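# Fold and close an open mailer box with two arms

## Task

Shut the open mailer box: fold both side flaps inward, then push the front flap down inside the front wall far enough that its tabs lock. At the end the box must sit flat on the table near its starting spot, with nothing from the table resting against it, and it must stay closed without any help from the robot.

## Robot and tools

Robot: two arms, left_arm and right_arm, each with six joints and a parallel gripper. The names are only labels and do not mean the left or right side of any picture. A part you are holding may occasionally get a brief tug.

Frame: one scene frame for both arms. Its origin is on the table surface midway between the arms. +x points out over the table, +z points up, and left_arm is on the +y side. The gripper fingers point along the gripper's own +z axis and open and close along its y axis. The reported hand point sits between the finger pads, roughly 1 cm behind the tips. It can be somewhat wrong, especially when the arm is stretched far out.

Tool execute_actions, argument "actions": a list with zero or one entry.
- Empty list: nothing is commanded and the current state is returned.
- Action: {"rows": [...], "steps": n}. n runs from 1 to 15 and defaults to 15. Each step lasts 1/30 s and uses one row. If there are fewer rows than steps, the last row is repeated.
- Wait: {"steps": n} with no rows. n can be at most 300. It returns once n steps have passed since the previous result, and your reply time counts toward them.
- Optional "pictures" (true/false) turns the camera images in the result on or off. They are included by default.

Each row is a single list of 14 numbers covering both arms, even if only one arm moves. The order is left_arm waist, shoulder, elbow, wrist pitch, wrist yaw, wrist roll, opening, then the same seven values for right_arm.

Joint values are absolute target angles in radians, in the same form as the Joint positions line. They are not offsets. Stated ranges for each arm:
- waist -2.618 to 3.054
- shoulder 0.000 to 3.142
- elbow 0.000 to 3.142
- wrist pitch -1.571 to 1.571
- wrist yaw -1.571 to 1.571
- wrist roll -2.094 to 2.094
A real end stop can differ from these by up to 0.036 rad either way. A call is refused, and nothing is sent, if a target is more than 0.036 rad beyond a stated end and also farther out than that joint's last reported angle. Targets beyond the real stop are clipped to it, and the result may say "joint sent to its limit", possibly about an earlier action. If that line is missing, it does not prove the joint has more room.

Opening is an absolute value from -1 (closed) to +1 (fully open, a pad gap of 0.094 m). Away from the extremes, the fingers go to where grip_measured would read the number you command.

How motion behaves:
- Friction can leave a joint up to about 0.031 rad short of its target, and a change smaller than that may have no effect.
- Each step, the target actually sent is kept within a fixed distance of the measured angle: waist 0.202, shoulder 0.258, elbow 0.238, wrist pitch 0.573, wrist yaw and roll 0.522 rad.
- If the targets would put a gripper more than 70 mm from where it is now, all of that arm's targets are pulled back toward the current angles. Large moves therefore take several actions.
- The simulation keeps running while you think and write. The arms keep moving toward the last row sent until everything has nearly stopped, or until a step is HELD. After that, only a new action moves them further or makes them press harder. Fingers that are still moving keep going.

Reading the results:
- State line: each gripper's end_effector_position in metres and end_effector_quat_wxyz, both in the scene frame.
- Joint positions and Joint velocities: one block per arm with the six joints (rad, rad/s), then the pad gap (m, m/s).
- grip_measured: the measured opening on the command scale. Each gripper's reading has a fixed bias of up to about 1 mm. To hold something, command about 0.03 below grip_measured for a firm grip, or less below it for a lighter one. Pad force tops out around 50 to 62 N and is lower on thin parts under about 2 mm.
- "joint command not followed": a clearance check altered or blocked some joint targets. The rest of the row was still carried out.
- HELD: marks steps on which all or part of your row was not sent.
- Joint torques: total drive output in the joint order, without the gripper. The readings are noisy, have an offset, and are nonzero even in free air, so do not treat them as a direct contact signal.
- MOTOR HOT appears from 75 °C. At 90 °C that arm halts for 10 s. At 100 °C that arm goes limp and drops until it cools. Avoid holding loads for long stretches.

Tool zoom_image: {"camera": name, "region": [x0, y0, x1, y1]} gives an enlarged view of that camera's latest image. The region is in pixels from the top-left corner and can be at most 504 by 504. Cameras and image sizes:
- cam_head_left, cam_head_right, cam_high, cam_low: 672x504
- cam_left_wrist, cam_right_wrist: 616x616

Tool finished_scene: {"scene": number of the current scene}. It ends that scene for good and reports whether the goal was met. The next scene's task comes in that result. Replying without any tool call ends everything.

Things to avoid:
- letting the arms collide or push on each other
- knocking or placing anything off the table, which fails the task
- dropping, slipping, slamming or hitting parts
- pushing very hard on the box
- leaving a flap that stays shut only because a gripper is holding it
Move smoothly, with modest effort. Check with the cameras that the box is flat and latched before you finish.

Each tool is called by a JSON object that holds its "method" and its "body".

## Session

{"method": "execute_actions", "body": {"actions": []}}

Scene clock: 0.00 s of 5140.00 s.
left_arm: end_effector_position=(+0.1679, +0.5339, +0.2998) grip_measured=+1.000 end_effector_quat_wxyz=(+0.097, +0.403, +0.829, +0.375) | right_arm: end_effector_position=(+0.3263, -0.2608, +0.3542) grip_measured=+1.000 end_effector_quat_wxyz=(+0.625, -0.229, +0.682, +0.302)
Joint positions: left_arm=[ 0.968  0.894  1.304 -1.187  0.059  1.829  0.094] | right_arm=[-0.442  1.082  0.945 -0.029 -1.355 -0.036  0.094]
Joint velocities: left_arm=[-0.002  0.002  0.007  0.022  0.007 -0.037  0.   ] | right_arm=[-0.007 -0.007 -0.007 -0.081  0.007 -0.022  0.   ]
Joint torques (N m, as the arm reports them, + toward a larger angle): no reading
Motor temperatures (°C, as the motors report them): left_arm=[16 24 18 19 15 13] | right_arm=[15 19 20 18 15 15]

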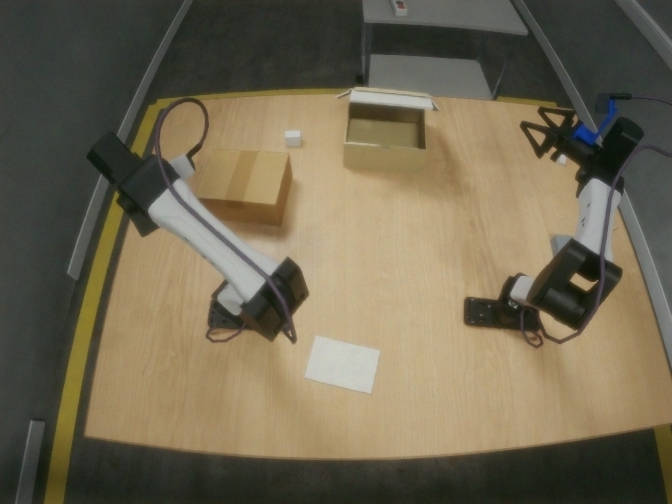

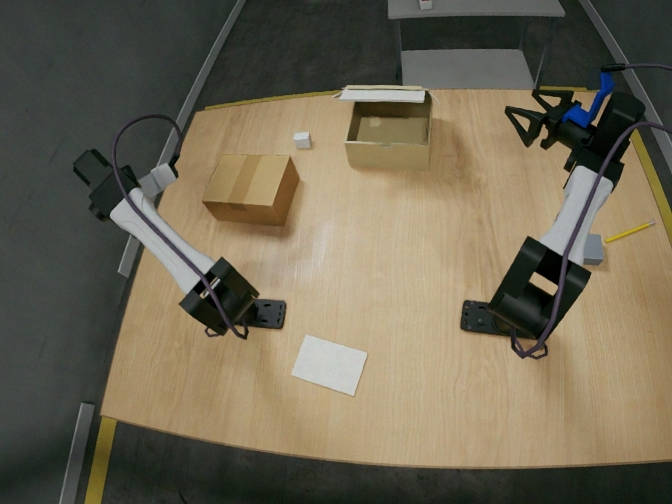

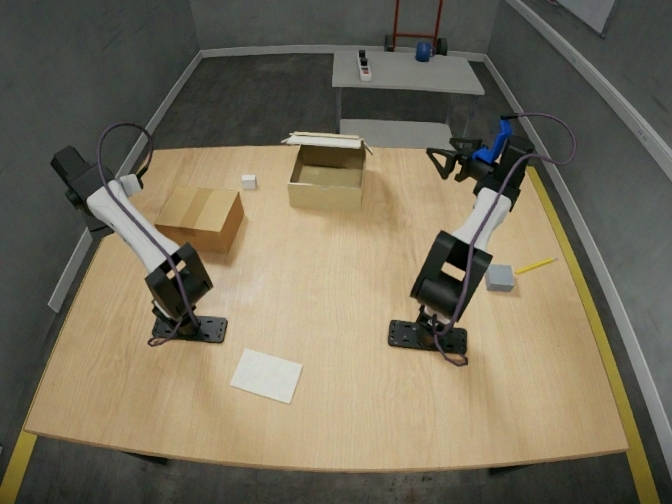

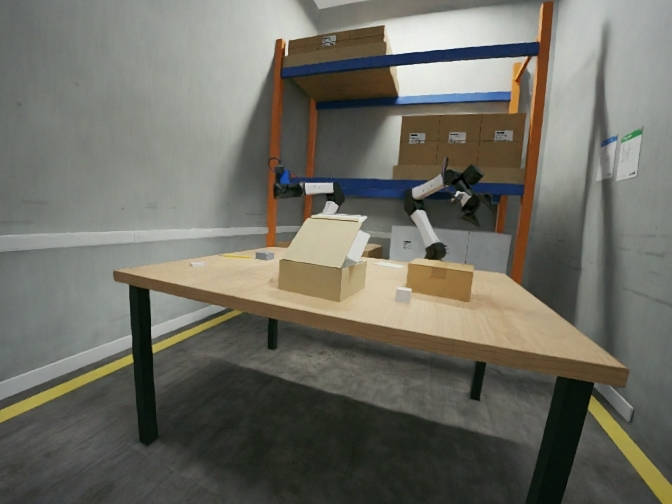

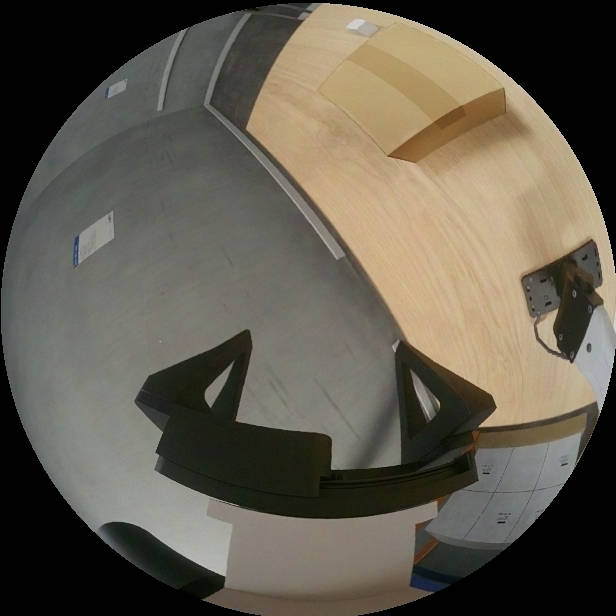

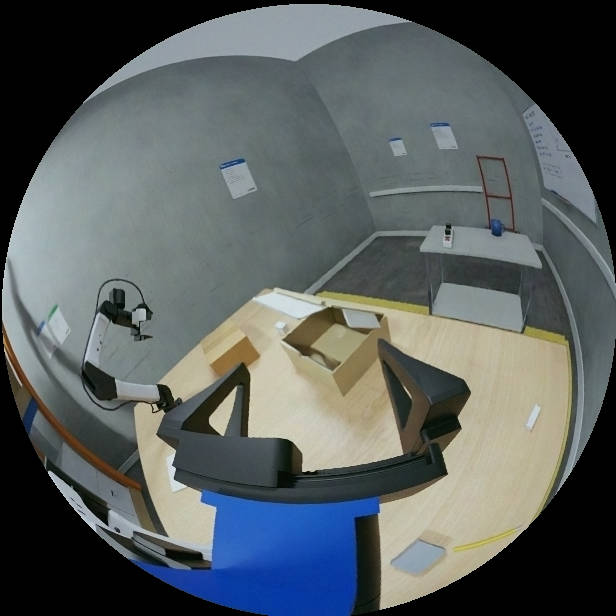

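{"method": "zoom_image", "body": {"camera": "cam_head_left", "region": [290, 60, 490, 210]}}

{"method": "zoom_image", "body": {"camera": "cam_low", "region": [230, 180, 430, 330]}}

{"method": "zoom_image", "body": {"camera": "cam_right_wrist", "region": [220, 250, 440, 420]}}

Region (290, 60, 490, 210) of cam_head_left's 672x504 image, scaled by 2.520, with more detail than that image has; it fills the top 378 rows of this view, and the rest is white.

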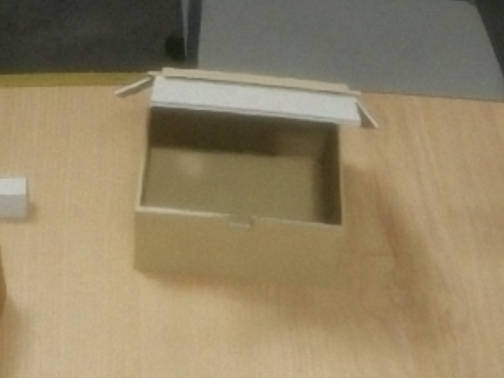

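Region (230, 180, 430, 330) of cam_low's 672x504 image, scaled by 2.520, with more detail than that image has; it fills the top 378 rows of this view, and the rest is white.

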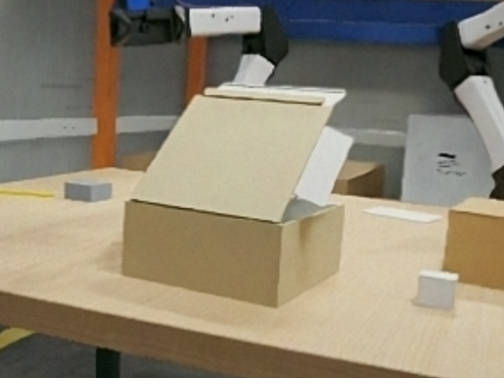

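Region (220, 250, 440, 420) of cam_right_wrist's 616x616 image, scaled by 2.291, with more detail than that image has; it fills the top 389 rows of this view, and the rest is white.

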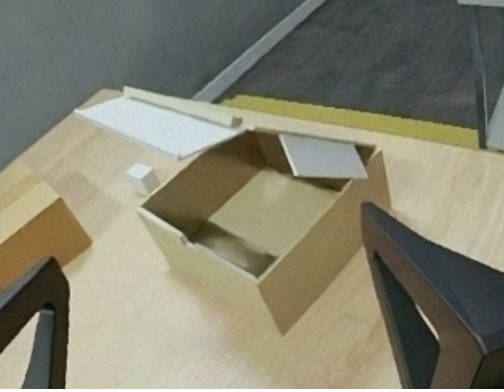

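{"method": "execute_actions", "body": {"actions": [{"rows":[[0.93,0.9,1.3,-1.14,0.05,1.7,-1,-0.4,1.1,0.96,-0.05,-1.25,0,-1],[0.89,0.9,1.29,-1.09,0.05,1.58,-1,-0.36,1.11,0.97,-0.07,-1.15,0,-1],[0.85,0.9,1.28,-1.04,0.04,1.46,-1,-0.32,1.12,0.98,-0.09,-1.05,0,-1],[0.81,0.9,1.27,-0.99,0.04,1.34,-1,-0.28,1.13,0.99,-0.11,-0.95,0,-1],[0.77,0.9,1.26,-0.95,0.03,1.22,-1,-0.24,1.14,1.0,-0.13,-0.85,0,-1],[0.73,0.9,1.25,-0.91,0.03,1.1,-1,-0.2,1.15,1.01,-0.16,-0.75,0,-1],[0.69,0.9,1.24,-0.87,0.02,0.98,-1,-0.16,1.16,1.02,-0.19,-0.65,0,-1],[0.65,0.9,1.23,-0.83,0.02,0.86,-1,-0.12,1.17,1.03,-0.22,-0.55,0,-1],[0.61,0.9,1.22,-0.79,0,0.74,-1,-0.08,1.18,1.04,-0.26,-0.45,0,-1],[0.57,0.9,1.21,-0.75,0,0.62,-1,-0.04,1.19,1.05,-0.3,-0.35,0,-1],[0.53,0.9,1.2,-0.71,0,0.5,-1,0,1.2,1.06,-0.35,-0.25,0,-1],[0.49,0.9,1.19,-0.67,0,0.38,-1,0.04,1.21,1.07,-0.4,-0.15,0,-1],[0.45,0.9,1.18,-0.63,0,0.26,-1,0.08,1.22,1.08,-0.45,-0.08,0,-1],[0.41,0.9,1.17,-0.59,0,0.14,-1,0.12,1.23,1.09,-0.5,0,0,-1],[0.37,0.9,1.16,-0.55,0,0.02,-1,0.16,1.24,1.1,-0.56,0,0,-1]],"steps":15}], "pictures": false}}

{"method": "execute_actions", "body": {"actions": [{"rows":[[0.34,0.9,1.15,-0.52,0,-0.1,-1,0.2,1.26,1.11,-0.56,0,0,-1],[0.31,0.9,1.14,-0.5,0,-0.22,-1,0.24,1.28,1.12,-0.56,0,0,-1],[0.28,0.9,1.13,-0.48,0,-0.34,-1,0.28,1.3,1.13,-0.56,0,0,-1],[0.25,0.9,1.12,-0.46,0,-0.46,-1,0.32,1.32,1.14,-0.56,0,0,-1],[0.22,0.9,1.11,-0.44,0,-0.58,-1,0.36,1.345,1.15,-0.56,0,0,-1],[0.2,0.9,1.1,-0.42,0,-0.7,-1,0.4,1.37,1.16,-0.56,0,0,-1],[0.18,0.9,1.1,-0.4,0,-0.82,-1,0.44,1.395,1.17,-0.56,0,0,-1],[0.16,0.9,1.1,-0.4,0,-0.94,-1,0.48,1.42,1.18,-0.56,0,0,-1],[0.15,0.9,1.1,-0.4,0,-1.06,-1,0.52,1.445,1.19,-0.56,0,0,-1],[0.15,0.9,1.1,-0.4,0,-1.18,-1,0.56,1.47,1.2,-0.56,0,0,-1],[0.15,0.9,1.1,-0.4,0,-1.3,-1,0.6,1.495,1.21,-0.56,0,0,-1],[0.15,0.9,1.1,-0.4,0,-1.42,-1,0.63,1.52,1.22,-0.56,0,0,-1],[0.15,0.9,1.1,-0.4,0,-1.52,-1,0.655,1.545,1.23,-0.56,0,0,-1],[0.15,0.9,1.1,-0.4,0,-1.57,-1,0.67,1.56,1.23,-0.56,0,0,-1],[0.15,0.9,1.1,-0.4,0,-1.57,-1,0.68,1.57,1.23,-0.56,0,0,-1]],"steps":15}], "pictures": false}}

{"method": "execute_actions", "body": {"actions": [{"rows":[[0.15,0.9,1.1,-0.4,0,-1.57,-1,0.68,1.6,1.26,-0.56,0,0,-1],[0.15,0.9,1.1,-0.4,0,-1.57,-1,0.68,1.63,1.29,-0.56,0,0,-1],[0.15,0.9,1.1,-0.4,0,-1.57,-1,0.68,1.66,1.32,-0.56,0,0,-1],[0.15,0.9,1.1,-0.4,0,-1.57,-1,0.68,1.69,1.35,-0.56,0,0,-1],[0.15,0.9,1.1,-0.4,0,-1.57,-1,0.68,1.72,1.38,-0.56,0,0,-1],[0.15,0.9,1.1,-0.4,0,-1.57,-1,0.68,1.75,1.41,-0.56,0,0,-1],[0.15,0.9,1.1,-0.4,0,-1.57,-1,0.68,1.78,1.44,-0.56,0,0,-1],[0.15,0.9,1.1,-0.4,0,-1.57,-1,0.68,1.81,1.475,-0.56,0,0,-1],[0.15,0.9,1.1,-0.4,0,-1.57,-1,0.68,1.84,1.51,-0.56,0,0,-1]],"steps":15}]}}

Scene clock: 6.23 s of 5140.00 s.
left_arm: end_effector_position=(+0.2954, +0.4710, +0.3462) grip_measured=-0.993 end_effector_quat_wxyz=(+0.476, +0.073, +0.838, +0.256) | right_arm: end_effector_position=(+0.4093, -0.2319, +0.2699) grip_measured=-0.981 end_effector_quat_wxyz=(+0.507, -0.054, +0.853, +0.109)
Joint positions: left_arm=[ 0.441  0.894  1.191 -0.727  0.014  0.587  0.   ] | right_arm=[ 0.086  1.211  1.067 -0.359 -0.293 -0.009  0.001]
Joint velocities: left_arm=[-1.15   0.007 -0.281  1.077  0.037 -2.821 -0.001] | right_arm=[ 1.092  0.295  0.261 -1.223  1.956  0.066 -0.   ]
Joint torques (N m, as the arm reports them, + toward a larger angle): left_arm=[ 0.18 -0.74  7.36  2.49 -0.03  0.  ] | right_arm=[ 0.91 -3.51 11.7   2.07 -0.06  0.12]
Motor temperatures (°C, as the motors report them): left_arm=[16 23 18 21 15 13] | right_arm=[15 19 21 19 15 15]
Steps of this call (steps 1 to 90: nothing new was sent; then 2.73 s passed at rest; steps 91 to 105: all 15 steps of this action). Readings (joint positions):
91: left_arm=[0.962 0.894 1.304 -1.185 0.057 1.810] | right_arm=[-0.437 1.082 0.945 -0.031 -1.340 -0.032]
92: left_arm=[0.944 0.894 1.304 -1.175 0.054 1.770] | right_arm=[-0.421 1.083 0.946 -0.036 -1.306 -0.027]
94: left_arm=[0.879 0.894 1.298 -1.128 0.050 1.645] | right_arm=[-0.356 1.093 0.958 -0.055 -1.203 -0.020]
98: left_arm=[0.721 0.894 1.263 -0.991 0.039 1.285] | right_arm=[-0.192 1.136 0.998 -0.120 -0.904 -0.013]
105: the state above

Scene clock: 6.73 s of 5140.00 s.
left_arm: end_effector_position=(+0.3436, +0.3953, +0.3812) grip_measured=-0.993 end_effector_quat_wxyz=(+0.582, -0.387, +0.673, -0.241) | right_arm: end_effector_position=(+0.3858, -0.0501, +0.1675) grip_measured=-0.981 end_effector_quat_wxyz=(+0.331, -0.244, +0.906, +0.095)
Joint positions: left_arm=[ 0.158  0.894  1.115 -0.429  0.009 -0.911  0.   ] | right_arm=[ 0.655  1.537  1.209 -0.539 -0.02  -0.008  0.001]
Joint velocities: left_arm=[-0.012 -0.007  0.012  0.125  0.007 -2.777 -0.   ] | right_arm=[ 0.637  0.54   0.066 -0.037 -0.007  0.022 -0.001]
Joint torques (N m, as the arm reports them, + toward a larger angle): left_arm=[-0.38 -0.99  7.64  2.64 -0.06  0.09] | right_arm=[-0.69 -7.55 11.48  1.57  0.24  0.17]
Motor temperatures (°C, as the motors report them): left_arm=[16 23 19 21 15 13] | right_arm=[15 19 21 19 15 15]
Steps of this call (steps 1 to 15: all 15 steps of this action). Readings (joint positions):
1: left_arm=[0.403 0.894 1.182 -0.688 0.014 0.487] | right_arm=[0.125 1.222 1.076 -0.399 -0.234 -0.009]
2: left_arm=[0.368 0.894 1.173 -0.653 0.013 0.387] | right_arm=[0.164 1.236 1.085 -0.432 -0.187 -0.008]
4: left_arm=[0.305 0.894 1.154 -0.589 0.011 0.188] | right_arm=[0.244 1.271 1.105 -0.478 -0.119 -0.008]
8: left_arm=[0.200 0.894 1.120 -0.493 0.009 -0.211] | right_arm=[0.404 1.363 1.147 -0.521 -0.050 -0.008]
15: the state above

Scene clock: 7.23 s of 5140.00 s.
left_arm: end_effector_position=(+0.3443, +0.3954, +0.3846) grip_measured=-0.993 end_effector_quat_wxyz=(-0.483, +0.573, -0.517, +0.413) | right_arm: end_effector_position=(+0.4410, -0.0044, +0.1482) grip_measured=-0.981 end_effector_quat_wxyz=(+0.315, -0.258, +0.909, +0.090)
Joint positions: left_arm=[ 0.158  0.894  1.115 -0.414  0.009 -1.542  0.   ] | right_arm=[ 0.685  1.836  1.489 -0.557 -0.007 -0.008  0.001]
Joint velocities: left_arm=[-0.017 -0.007 -0.007  0.022 -0.022 -0.198  0.   ] | right_arm=[ 0.002  0.007 -0.022  0.007 -0.022  0.022 -0.001]
Joint torques (N m, as the arm reports them, + toward a larger angle): left_arm=[-0.33 -0.95  7.62  2.63 -0.07  0.07] | right_arm=[ -0.08 -10.12  11.87   1.69   0.07   0.18]
Motor temperatures (°C, as the motors report them): left_arm=[16 23 19 21 15 13] | right_arm=[15 19 21 19 15 15]
Steps of this call (steps 1 to 15: all 15 steps of this action). Readings (joint positions):
1: left_arm=[0.158 0.894 1.115 -0.425 0.009 -1.012] | right_arm=[0.672 1.557 1.215 -0.545 -0.020 -0.008]
2: left_arm=[0.158 0.894 1.115 -0.422 0.009 -1.112] | right_arm=[0.682 1.580 1.230 -0.554 -0.020 -0.008]
4: left_arm=[0.158 0.894 1.115 -0.419 0.009 -1.275] | right_arm=[0.686 1.633 1.279 -0.565 -0.018 -0.008]
8: left_arm=[0.158 0.894 1.115 -0.416 0.009 -1.448] | right_arm=[0.685 1.749 1.405 -0.565 -0.010 -0.008]
15: the state above

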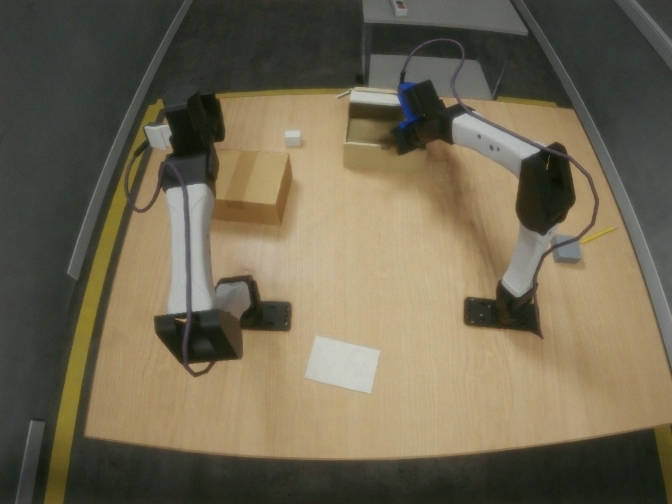

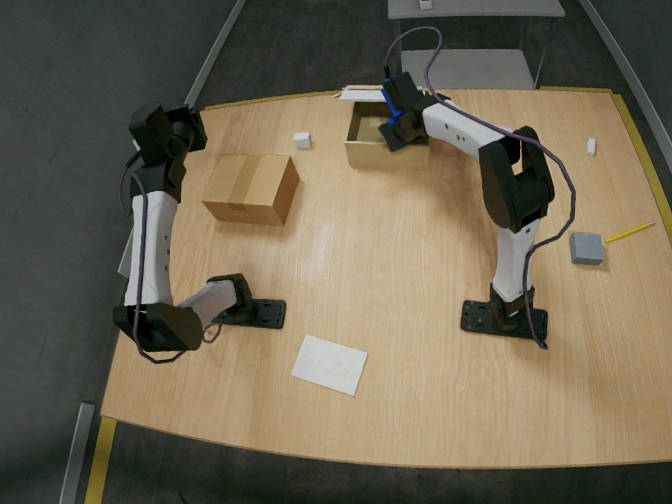

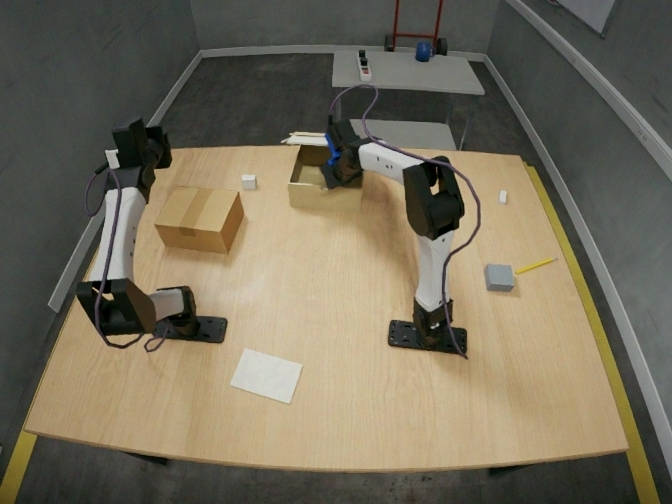

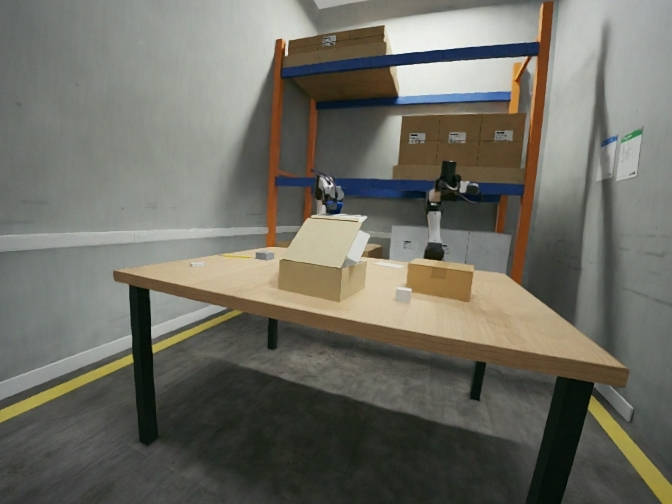

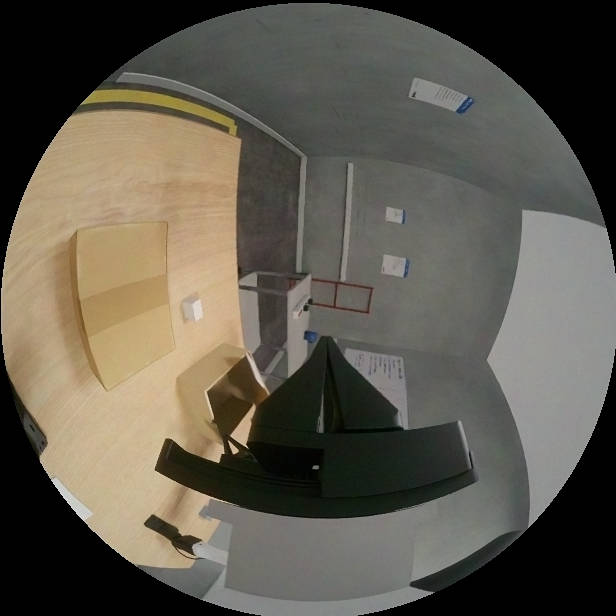

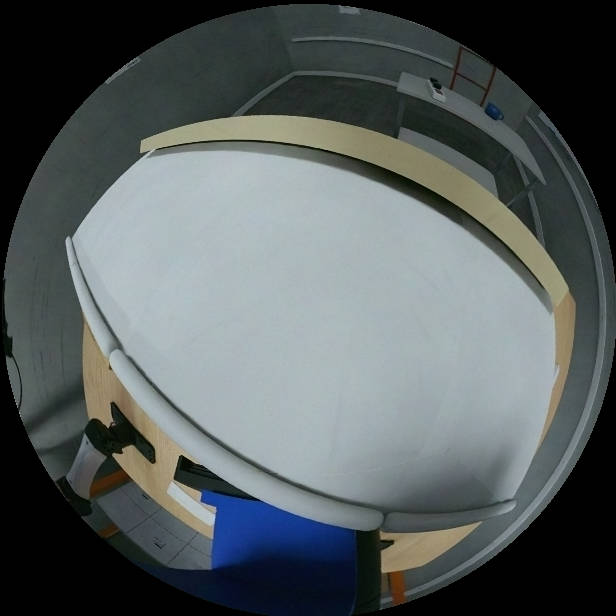

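{"method": "execute_actions", "body": {"actions": [{"rows":[[0.15,0.9,1.1,-0.4,0,-1.57,-1,0.68,1.8,1.46,-0.56,0,0,-1],[0.15,0.9,1.1,-0.4,0,-1.57,-1,0.68,1.77,1.43,-0.56,0,0,-1],[0.15,0.9,1.1,-0.4,0,-1.57,-1,0.68,1.74,1.4,-0.56,0,0,-1],[0.15,0.9,1.1,-0.4,0,-1.57,-1,0.68,1.71,1.37,-0.56,0,0,-1],[0.15,0.9,1.1,-0.4,0,-1.57,-1,0.68,1.68,1.34,-0.56,0,0,-1],[0.15,0.9,1.1,-0.4,0,-1.57,-1,0.68,1.65,1.31,-0.56,0,0,-1],[0.15,0.9,1.1,-0.4,0,-1.57,-1,0.68,1.62,1.28,-0.56,0,0,-1],[0.15,0.9,1.1,-0.4,0,-1.57,-1,0.68,1.59,1.25,-0.56,0,0,-1],[0.15,0.9,1.1,-0.4,0,-1.57,-1,0.68,1.56,1.22,-0.56,0,0,-1],[0.15,0.9,1.1,-0.4,0,-1.57,-1,0.68,1.53,1.19,-0.56,0,0,-1],[0.15,0.9,1.1,-0.4,0,-1.57,-1,0.68,1.51,1.17,-0.56,0,0.15,-1],[0.15,0.9,1.1,-0.4,0,-1.57,-1,0.68,1.51,1.16,-0.55,0,0.3,0],[0.15,0.9,1.1,-0.4,0,-1.57,-1,0.68,1.51,1.15,-0.54,0,0.45,0],[0.15,0.9,1.1,-0.4,0,-1.57,-1,0.68,1.51,1.14,-0.53,0,0.6,0],[0.15,0.9,1.1,-0.4,0,-1.57,-1,0.68,1.51,1.13,-0.52,0,0.75,0]],"steps":15}], "pictures": false}}

{"method": "execute_actions", "body": {"actions": [{"rows":[[0.15,0.9,1.1,-0.4,0,-1.57,-1,0.68,1.51,1.12,-0.5,0,1.7,0]],"steps":14}], "pictures": false}}

{"method": "execute_actions", "body": {"actions": [{"rows":[[0.15,0.9,1.1,-0.4,0,-1.57,-1,0.68,1.56,1.17,-0.5,0,1.7,0],[0.15,0.9,1.1,-0.4,0,-1.57,-1,0.68,1.59,1.2,-0.5,0,1.7,0],[0.15,0.9,1.1,-0.4,0,-1.57,-1,0.68,1.62,1.23,-0.5,0,1.7,0],[0.15,0.9,1.1,-0.4,0,-1.57,-1,0.68,1.65,1.26,-0.5,0,1.7,0],[0.15,0.9,1.1,-0.4,0,-1.57,-1,0.68,1.68,1.29,-0.5,0,1.7,0],[0.15,0.9,1.1,-0.4,0,-1.57,-1,0.68,1.71,1.32,-0.5,0,1.7,0],[0.15,0.9,1.1,-0.4,0,-1.57,-1,0.68,1.74,1.35,-0.5,0,1.7,0]],"steps":14}]}}

Scene clock: 10.47 s of 5140.00 s.
left_arm: end_effector_position=(+0.3443, +0.3954, +0.3847) grip_measured=-0.993 end_effector_quat_wxyz=(-0.478, +0.579, -0.510, +0.419) | right_arm: end_effector_position=(+0.3698, -0.0475, +0.1589) grip_measured=-0.053 end_effector_quat_wxyz=(+0.300, -0.107, +0.938, +0.140)
Joint positions: left_arm=[ 0.158  0.894  1.115 -0.414  0.009 -1.567  0.   ] | right_arm=[ 0.685  1.512  1.167 -0.552 -0.006  0.317  0.044]
Joint velocities: left_arm=[ 0.007 -0.002 -0.002  0.007  0.007 -0.051 -0.001] | right_arm=[ 0.007 -0.037 -0.252  0.154  0.007  2.879  0.103]
Joint torques (N m, as the arm reports them, + toward a larger angle): left_arm=[-0.34 -0.96  7.63  2.63 -0.07  0.05] | right_arm=[ 0.05 -7.27  7.5   1.74  0.08  0.12]
Motor temperatures (°C, as the motors report them): left_arm=[16 23 19 22 15 13] | right_arm=[15 20 22 20 15 15]
Steps of this call (steps 1 to 30: the robot went on to your last target; steps 31 to 82: nothing new was sent; steps 83 to 97: all 15 steps of this action). Readings (joint positions):
83: left_arm=[0.158 0.894 1.115 -0.414 0.009 -1.566] | right_arm=[0.685 1.834 1.486 -0.556 -0.006 -0.008]
84: left_arm=[0.158 0.894 1.115 -0.414 0.009 -1.566] | right_arm=[0.685 1.826 1.475 -0.554 -0.006 -0.008]
86: left_arm=[0.158 0.894 1.115 -0.414 0.009 -1.567] | right_arm=[0.685 1.788 1.427 -0.552 -0.006 -0.008]
90: left_arm=[0.158 0.894 1.115 -0.414 0.009 -1.567] | right_arm=[0.685 1.665 1.307 -0.559 -0.006 -0.008]
97: the state above

Scene clock: 10.93 s of 5140.00 s.
left_arm: end_effector_position=(+0.3443, +0.3954, +0.3847) grip_measured=-0.993 end_effector_quat_wxyz=(-0.478, +0.579, -0.510, +0.419) | right_arm: end_effector_position=(+0.3682, -0.0484, +0.1489) grip_measured=-0.001 end_effector_quat_wxyz=(+0.165, +0.449, +0.831, +0.285)
Joint positions: left_arm=[ 0.158  0.894  1.115 -0.414  0.009 -1.567  0.   ] | right_arm=[ 0.685  1.512  1.13  -0.518 -0.006  1.535  0.047]
Joint velocities: left_arm=[ 0.002 -0.022  0.002 -0.037  0.051  0.066  0.   ] | right_arm=[ 0.002 -0.022 -0.002  0.051 -0.022  1.018 -0.   ]
Joint torques (N m, as the arm reports them, + toward a larger angle): left_arm=[-0.34 -0.96  7.62  2.63 -0.07  0.06] | right_arm=[-0.08 -7.23  8.53  1.81  0.13  0.13]
Motor temperatures (°C, as the motors report them): left_arm=[16 23 19 22 15 13] | right_arm=[15 20 22 20 15 15]
Steps of this call (steps 1 to 14: all 14 steps of this action). Readings (joint positions):
1: left_arm=[0.158 0.894 1.115 -0.414 0.009 -1.567] | right_arm=[0.685 1.512 1.157 -0.543 -0.006 0.416]
2: left_arm=[0.158 0.894 1.115 -0.414 0.009 -1.567] | right_arm=[0.685 1.512 1.147 -0.536 -0.006 0.516]
4: left_arm=[0.158 0.894 1.115 -0.414 0.009 -1.567] | right_arm=[0.685 1.512 1.133 -0.534 -0.006 0.714]
8: left_arm=[0.158 0.894 1.115 -0.414 0.009 -1.567] | right_arm=[0.685 1.512 1.130 -0.525 -0.006 1.111]
14: the state above

Scene clock: 11.40 s of 5140.00 s.
left_arm: end_effector_position=(+0.3443, +0.3954, +0.3847) grip_measured=-0.993 end_effector_quat_wxyz=(-0.478, +0.579, -0.510, +0.419) | right_arm: end_effector_position=(+0.4166, -0.0194, +0.1370) grip_measured=-0.001 end_effector_quat_wxyz=(+0.141, +0.511, +0.796, +0.292)
Joint positions: left_arm=[ 0.158  0.894  1.115 -0.414  0.009 -1.567  0.   ] | right_arm=[ 0.685  1.739  1.329 -0.502 -0.005  1.685  0.047]
Joint velocities: left_arm=[-0.022  0.007  0.007 -0.007  0.11  -0.037 -0.   ] | right_arm=[-0.002 -0.002  0.012 -0.051  0.007  0.022 -0.001]
Joint torques (N m, as the arm reports them, + toward a larger angle): left_arm=[-0.33 -0.96  7.62  2.63 -0.07  0.06] | right_arm=[-0.06 -9.16 11.49  1.55  0.13  0.13]
Motor temperatures (°C, as the motors report them): left_arm=[16 23 19 22 15 13] | right_arm=[15 20 22 20 15 15]
Steps of this call (steps 1 to 14: all 14 steps of this action). Readings (joint positions):
1: left_arm=[0.158 0.894 1.115 -0.414 0.009 -1.567] | right_arm=[0.685 1.516 1.134 -0.519 -0.006 1.566]
2: left_arm=[0.158 0.894 1.115 -0.414 0.009 -1.567] | right_arm=[0.685 1.528 1.147 -0.522 -0.005 1.592]
4: left_arm=[0.158 0.894 1.115 -0.414 0.009 -1.567] | right_arm=[0.685 1.577 1.196 -0.522 -0.005 1.628]
8: left_arm=[0.158 0.894 1.115 -0.414 0.009 -1.567] | right_arm=[0.685 1.701 1.311 -0.509 -0.005 1.665]
14: the state above

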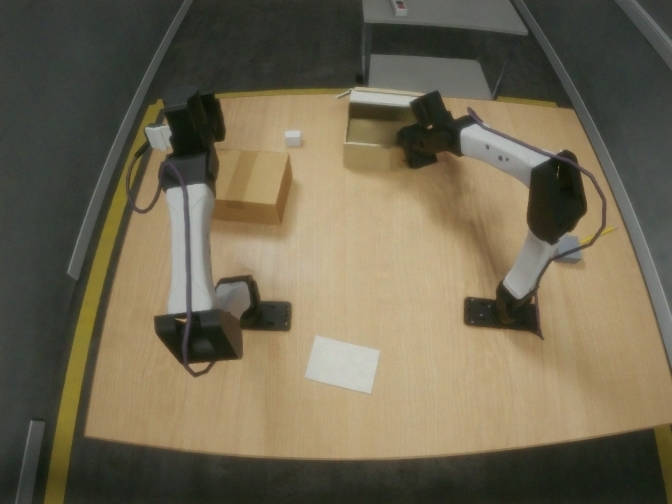

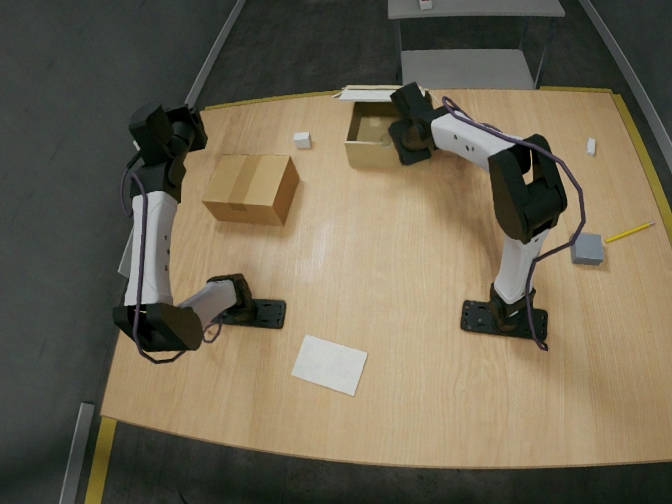

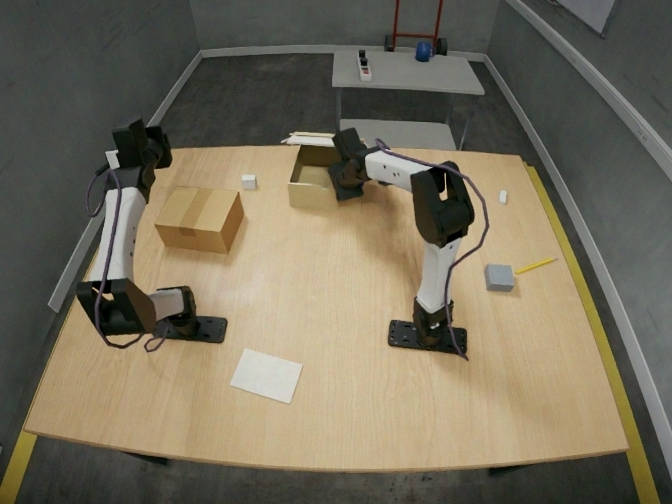

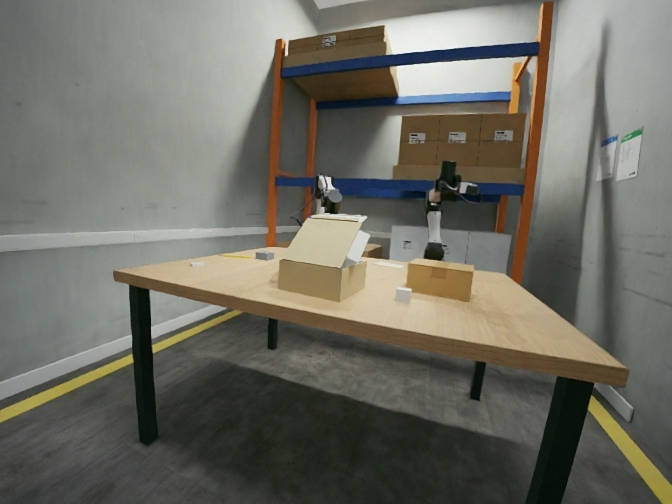

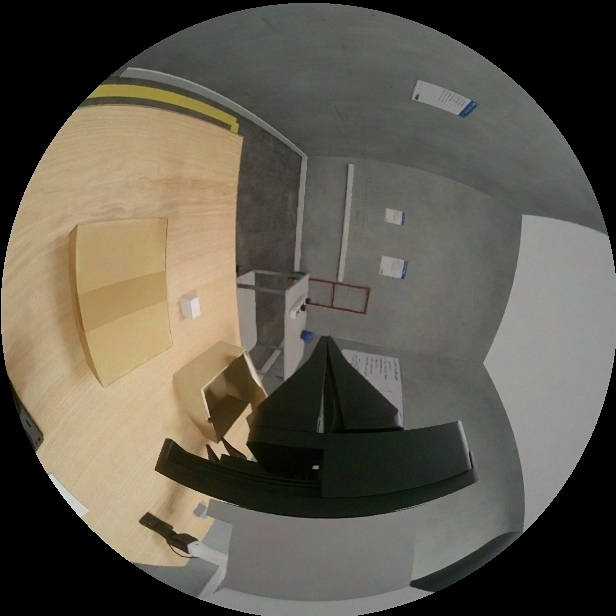

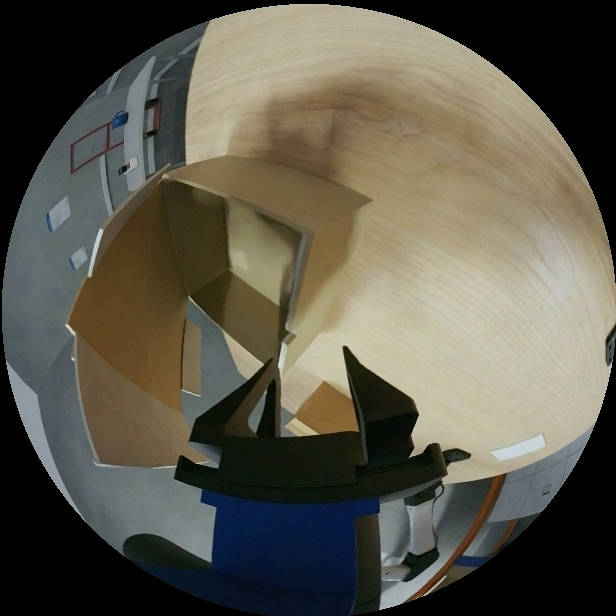

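{"method": "execute_actions", "body": {"actions": [{"rows":[[0.15,0.9,1.1,-0.4,0,-1.57,-1,0.7,1.77,1.37,-0.49,0,1.7,0.2],[0.15,0.9,1.1,-0.4,0,-1.57,-1,0.705,1.795,1.39,-0.48,0,1.7,0.2],[0.15,0.9,1.1,-0.4,0,-1.57,-1,0.71,1.82,1.41,-0.47,0,1.7,0.2],[0.15,0.9,1.1,-0.4,0,-1.57,-1,0.71,1.845,1.43,-0.46,0,1.7,0.2],[0.15,0.9,1.1,-0.4,0,-1.57,-1,0.71,1.87,1.45,-0.45,0,1.7,0.2]],"steps":12}], "pictures": false}}

{"method": "execute_actions", "body": {"actions": [{"rows":[[0.15,0.9,1.1,-0.4,0,-1.57,-1,0.71,1.88,1.42,-0.42,0,1.7,0.2],[0.15,0.9,1.1,-0.4,0,-1.57,-1,0.71,1.89,1.405,-0.39,0,1.7,0.2],[0.15,0.9,1.1,-0.4,0,-1.57,-1,0.71,1.9,1.395,-0.36,0,1.7,0.2],[0.15,0.9,1.1,-0.4,0,-1.57,-1,0.71,1.91,1.385,-0.34,0,1.7,0.2],[0.15,0.9,1.1,-0.4,0,-1.57,-1,0.71,1.92,1.375,-0.32,0,1.7,0.2],[0.15,0.9,1.1,-0.4,0,-1.57,-1,0.71,1.93,1.365,-0.3,0,1.7,0.2],[0.15,0.9,1.1,-0.4,0,-1.57,-1,0.71,1.94,1.355,-0.29,0,1.7,0.2],[0.15,0.9,1.1,-0.4,0,-1.57,-1,0.71,1.95,1.345,-0.28,0,1.7,0.2],[0.15,0.9,1.1,-0.4,0,-1.57,-1,0.71,1.96,1.335,-0.28,0,1.7,0.2]],"steps":15}]}}

Scene clock: 13.30 s of 5140.00 s.
left_arm: end_effector_position=(+0.3443, +0.3954, +0.3847) grip_measured=-0.993 end_effector_quat_wxyz=(-0.478, +0.579, -0.510, +0.419) | right_arm: end_effector_position=(+0.4414, +0.0055, +0.1243) grip_measured=+0.198 end_effector_quat_wxyz=(+0.140, +0.506, +0.797, +0.298)
Joint positions: left_arm=[ 0.158  0.894  1.115 -0.414  0.009 -1.567  0.   ] | right_arm=[ 0.703  1.868  1.432 -0.464 -0.004  1.692  0.056]
Joint velocities: left_arm=[-0.002  0.012  0.007  0.022 -0.066 -0.007 -0.001] | right_arm=[ 0.012 -0.007  0.002  0.051 -0.022 -0.081 -0.001]
Joint torques (N m, as the arm reports them, + toward a larger angle): left_arm=[-0.35 -0.96  7.63  2.63 -0.07  0.06] | right_arm=[  0.63 -10.39  11.23   1.71   0.11   0.15]
Motor temperatures (°C, as the motors report them): left_arm=[16 23 19 23 15 13] | right_arm=[15 21 22 20 15 15]
Steps of this call (steps 1 to 15: the robot went on to your last target; steps 16 to 45: nothing new was sent; steps 46 to 57: all 12 steps of this action). Readings (joint positions):
46: left_arm=[0.158 0.894 1.115 -0.414 0.009 -1.567] | right_arm=[0.686 1.741 1.333 -0.504 -0.005 1.692]
47: left_arm=[0.158 0.894 1.115 -0.414 0.009 -1.567] | right_arm=[0.687 1.749 1.344 -0.504 -0.005 1.692]
49: left_arm=[0.158 0.894 1.115 -0.414 0.009 -1.567] | right_arm=[0.693 1.783 1.382 -0.498 -0.004 1.692]
53: left_arm=[0.158 0.894 1.115 -0.414 0.009 -1.567] | right_arm=[0.703 1.854 1.432 -0.465 -0.004 1.692]
57: the state above

Scene clock: 13.80 s of 5140.00 s.
left_arm: end_effector_position=(+0.3443, +0.3954, +0.3847) grip_measured=-0.993 end_effector_quat_wxyz=(-0.478, +0.579, -0.510, +0.419) | right_arm: end_effector_position=(+0.4455, +0.0078, +0.0682) grip_measured=+0.199 end_effector_quat_wxyz=(+0.135, +0.509, +0.801, +0.286)
Joint positions: left_arm=[ 0.158  0.894  1.115 -0.414  0.009 -1.567  0.   ] | right_arm=[ 0.703  1.96   1.343 -0.309 -0.003  1.693  0.056]
Joint velocities: left_arm=[ 0.002 -0.012 -0.027  0.037 -0.007 -0.007 -0.   ] | right_arm=[-0.002 -0.022 -0.027 -0.007 -0.037 -0.051  0.   ]
Joint torques (N m, as the arm reports them, + toward a larger angle): left_arm=[-0.34 -0.94  7.62  2.63 -0.06  0.06] | right_arm=[  0.72 -11.23   8.43   1.86   0.11   0.14]
Motor temperatures (°C, as the motors report them): left_arm=[16 23 19 23 15 13] | right_arm=[15 21 22 20 15 15]
Steps of this call (steps 1 to 15: all 15 steps of this action). Readings (joint positions):
1: left_arm=[0.158 0.894 1.115 -0.414 0.009 -1.567] | right_arm=[0.703 1.868 1.432 -0.461 -0.004 1.692]
2: left_arm=[0.158 0.894 1.115 -0.414 0.009 -1.567] | right_arm=[0.703 1.868 1.430 -0.450 -0.004 1.692]
4: left_arm=[0.158 0.894 1.115 -0.414 0.009 -1.567] | right_arm=[0.703 1.872 1.419 -0.416 -0.004 1.692]
8: left_arm=[0.158 0.894 1.115 -0.414 0.009 -1.567] | right_arm=[0.703 1.908 1.383 -0.344 -0.004 1.692]
15: the state above

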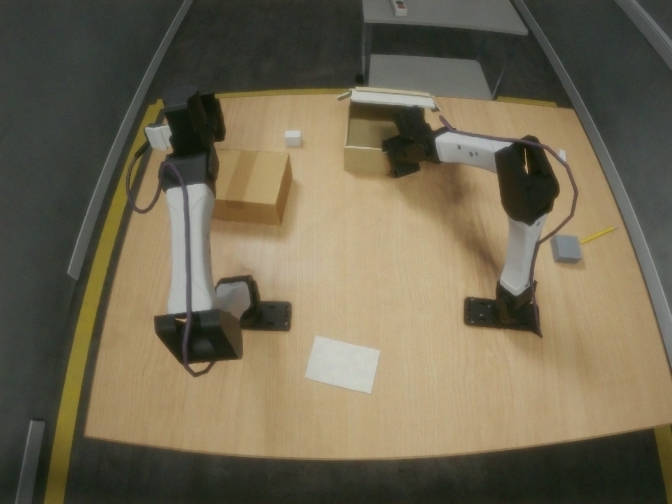

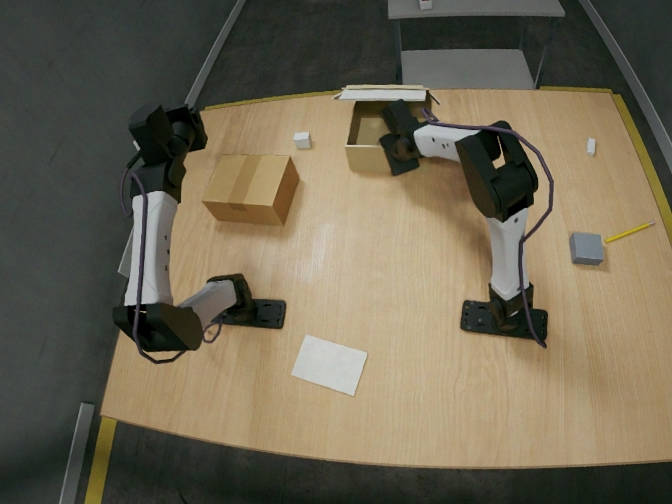

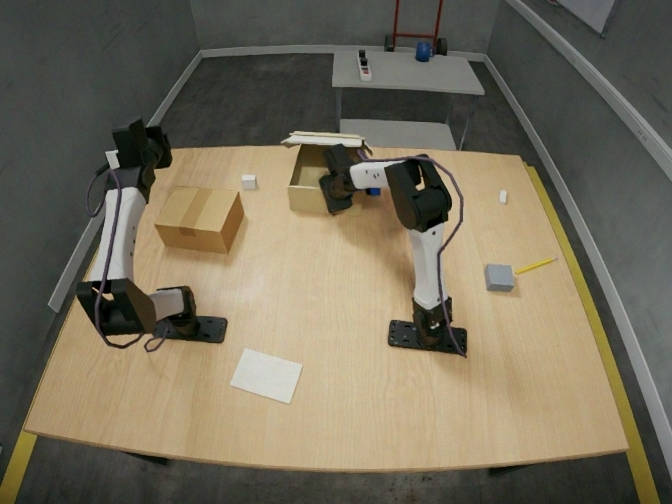

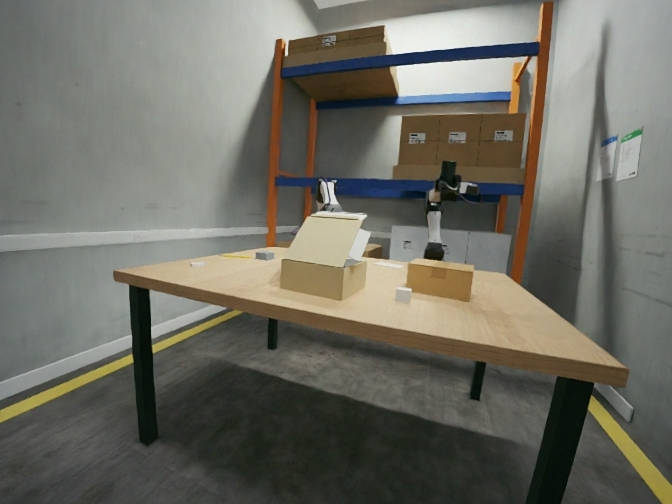

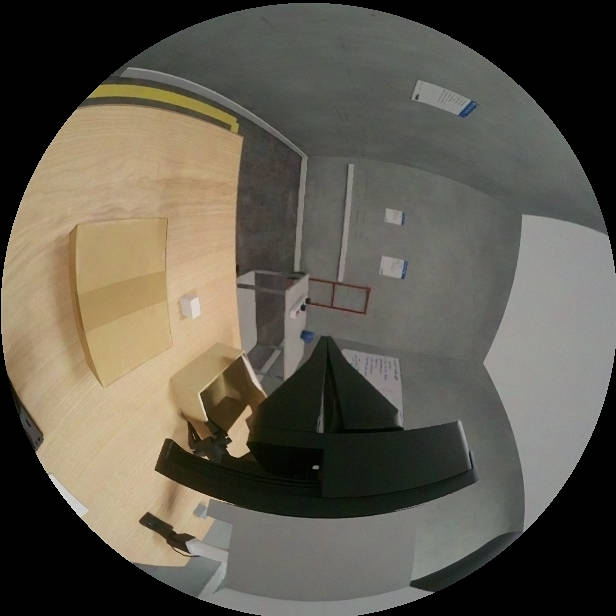

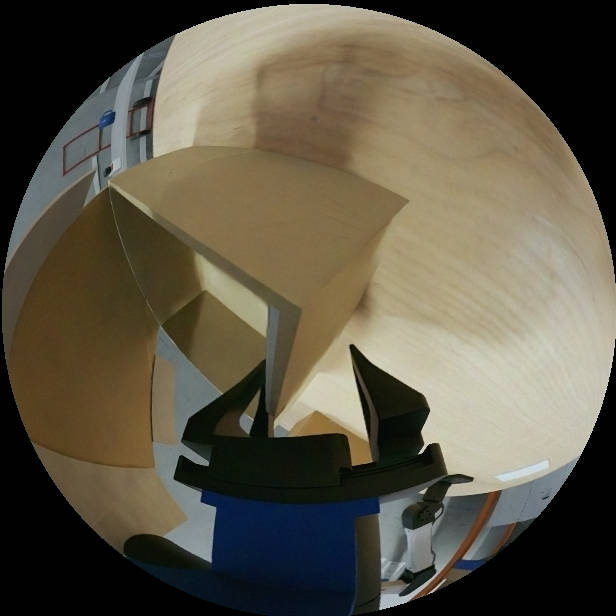

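{"method": "execute_actions", "body": {"actions": [{"rows":[[0.15,0.9,1.1,-0.4,0,-1.57,-1,0.72,1.93,1.305,-0.29,0,1.7,0.2],[0.15,0.9,1.1,-0.4,0,-1.57,-1,0.73,1.908,1.277,-0.285,0,1.7,0.2],[0.15,0.9,1.1,-0.4,0,-1.57,-1,0.74,1.886,1.249,-0.28,0,1.7,0.2],[0.15,0.9,1.1,-0.4,0,-1.57,-1,0.75,1.864,1.221,-0.275,0,1.7,0.2],[0.15,0.9,1.1,-0.4,0,-1.57,-1,0.76,1.842,1.193,-0.27,0,1.7,0.2],[0.15,0.9,1.1,-0.4,0,-1.57,-1,0.77,1.82,1.165,-0.265,0,1.7,0.2],[0.15,0.9,1.1,-0.4,0,-1.57,-1,0.78,1.798,1.137,-0.26,0,1.7,0.2],[0.15,0.9,1.1,-0.4,0,-1.57,-1,0.79,1.776,1.11,-0.255,0,1.7,0.2],[0.15,0.9,1.1,-0.4,0,-1.57,-1,0.8,1.754,1.083,-0.25,0,1.7,0.2],[0.15,0.9,1.1,-0.4,0,-1.57,-1,0.811,1.732,1.056,-0.245,0,1.7,0.2],[0.15,0.9,1.1,-0.4,0,-1.57,-1,0.822,1.71,1.029,-0.24,0,1.7,0.2],[0.15,0.9,1.1,-0.4,0,-1.57,-1,0.833,1.688,1.002,-0.235,0,1.7,0.2],[0.15,0.9,1.1,-0.4,0,-1.57,-1,0.844,1.666,0.975,-0.23,0,1.7,0.2],[0.15,0.9,1.1,-0.4,0,-1.57,-1,0.855,1.644,0.948,-0.225,0,1.7,0.2],[0.15,0.9,1.1,-0.4,0,-1.57,-1,0.865,1.625,0.925,-0.22,0,1.7,0.2]],"steps":15}], "pictures": false}}

{"method": "execute_actions", "body": {"actions": [{"steps":8}]}}

Scene clock: 15.67 s of 5140.00 s.
left_arm: end_effector_position=(+0.3443, +0.3954, +0.3847) grip_measured=-0.993 end_effector_quat_wxyz=(-0.478, +0.579, -0.510, +0.419) | right_arm: end_effector_position=(+0.3409, +0.0094, +0.0658) grip_measured=+0.199 end_effector_quat_wxyz=(+0.113, +0.454, +0.836, +0.287)
Joint positions: left_arm=[ 0.158  0.894  1.115 -0.414  0.009 -1.567  0.   ] | right_arm=[ 0.841  1.676  0.98  -0.247  0.     1.693  0.056]
Joint velocities: left_arm=[ 0.002 -0.007 -0.002  0.022 -0.081 -0.022 -0.001] | right_arm=[ 0.276 -0.628 -0.725  0.066 -0.037  0.007  0.001]
Joint torques (N m, as the arm reports them, + toward a larger angle): left_arm=[-0.34 -0.96  7.62  2.63 -0.07  0.06] | right_arm=[ 0.69 -9.13  7.7   1.64  0.08  0.1 ]
Motor temperatures (°C, as the motors report them): left_arm=[16 22 19 24 15 13] | right_arm=[15 21 22 20 15 15]
Steps of this call (steps 1 to 30: the robot went on to your last target; steps 31 to 41: nothing new was sent; steps 42 to 56: all 15 steps of this action). Readings (joint positions):
42: left_arm=[0.158 0.894 1.115 -0.414 0.009 -1.567] | right_arm=[0.704 1.958 1.338 -0.292 -0.003 1.693]
43: left_arm=[0.158 0.894 1.115 -0.414 0.009 -1.567] | right_arm=[0.706 1.952 1.326 -0.288 -0.003 1.693]
45: left_arm=[0.158 0.894 1.115 -0.414 0.009 -1.567] | right_arm=[0.716 1.922 1.281 -0.278 -0.000 1.693]
49: left_arm=[0.158 0.894 1.115 -0.414 0.009 -1.567] | right_arm=[0.760 1.832 1.169 -0.271 0.000 1.693]
56: the state above

Scene clock: 15.93 s of 5140.00 s.
left_arm: end_effector_position=(+0.3443, +0.3954, +0.3847) grip_measured=-0.993 end_effector_quat_wxyz=(-0.478, +0.579, -0.510, +0.419) | right_arm: end_effector_position=(+0.3278, +0.0095, +0.0653) grip_measured=+0.199 end_effector_quat_wxyz=(+0.110, +0.446, +0.840, +0.288)
Joint positions: left_arm=[ 0.158  0.894  1.115 -0.414  0.009 -1.567  0.   ] | right_arm=[ 0.861  1.641  0.938 -0.24   0.     1.693  0.056]
Joint velocities: left_arm=[ 0.022 -0.002  0.012  0.037 -0.066 -0.051 -0.   ] | right_arm=[ 0.007 -0.002  0.022 -0.007 -0.037 -0.022 -0.001]
Joint torques (N m, as the arm reports them, + toward a larger angle): left_arm=[-0.34 -0.96  7.62  2.63 -0.07  0.06] | right_arm=[ 0.48 -8.95  7.46  1.67  0.09  0.13]
Motor temperatures (°C, as the motors report them): left_arm=[16 22 19 24 15 13] | right_arm=[15 21 22 20 15 15]
Steps of this call (steps 1 to 8: the robot went on to your last target). Readings (joint positions):
1: left_arm=[0.158 0.894 1.115 -0.414 0.009 -1.567] | right_arm=[0.850 1.658 0.959 -0.247 0.000 1.693]
2: left_arm=[0.158 0.894 1.115 -0.414 0.009 -1.567] | right_arm=[0.856 1.646 0.947 -0.247 0.000 1.693]
4: left_arm=[0.158 0.894 1.115 -0.414 0.009 -1.567] | right_arm=[0.861 1.641 0.939 -0.246 0.000 1.693]
8: the state above

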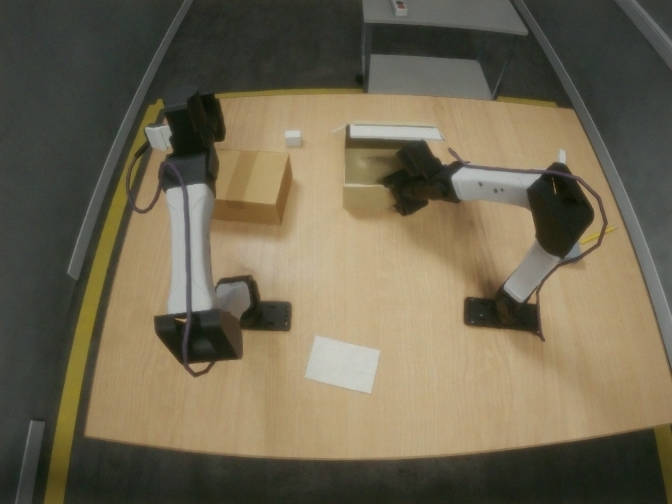

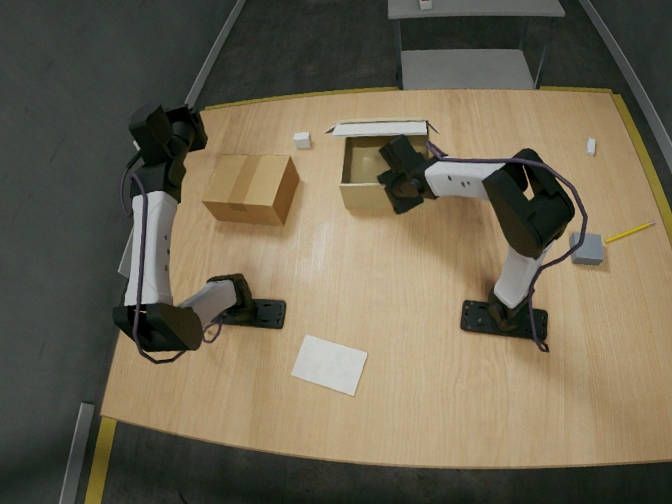

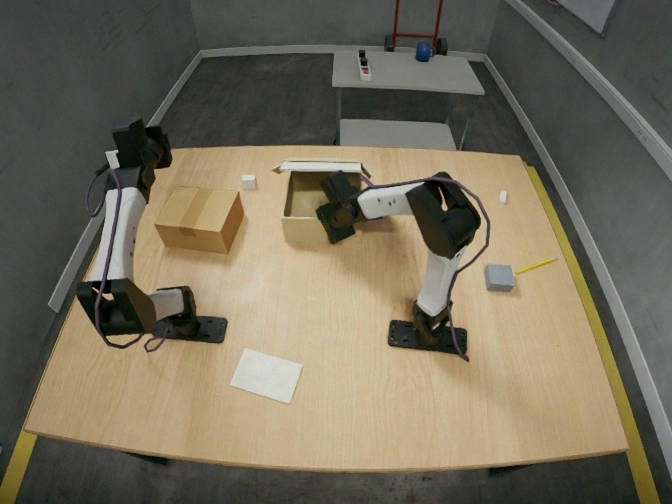

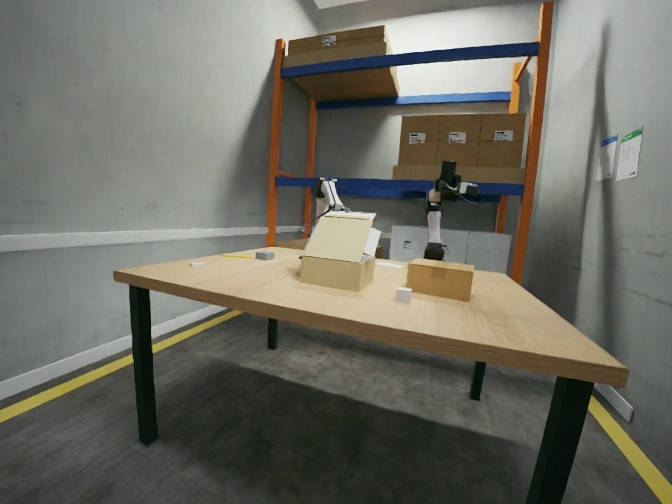

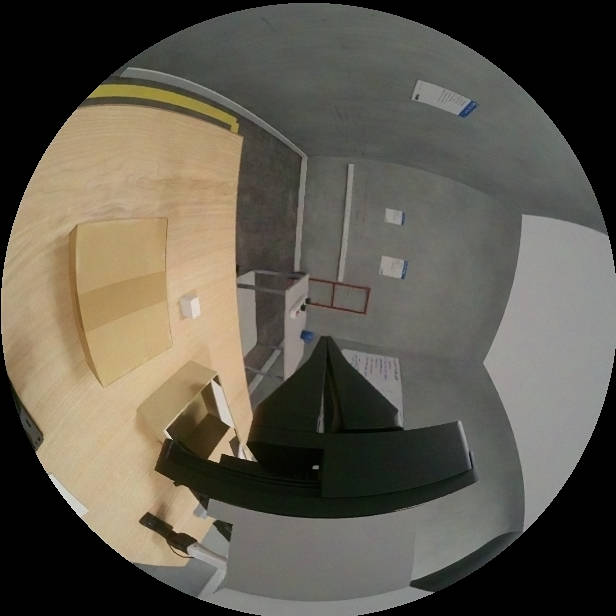

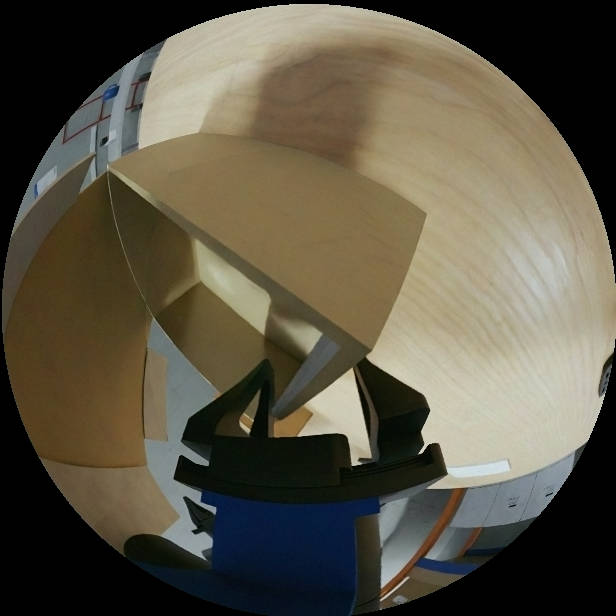

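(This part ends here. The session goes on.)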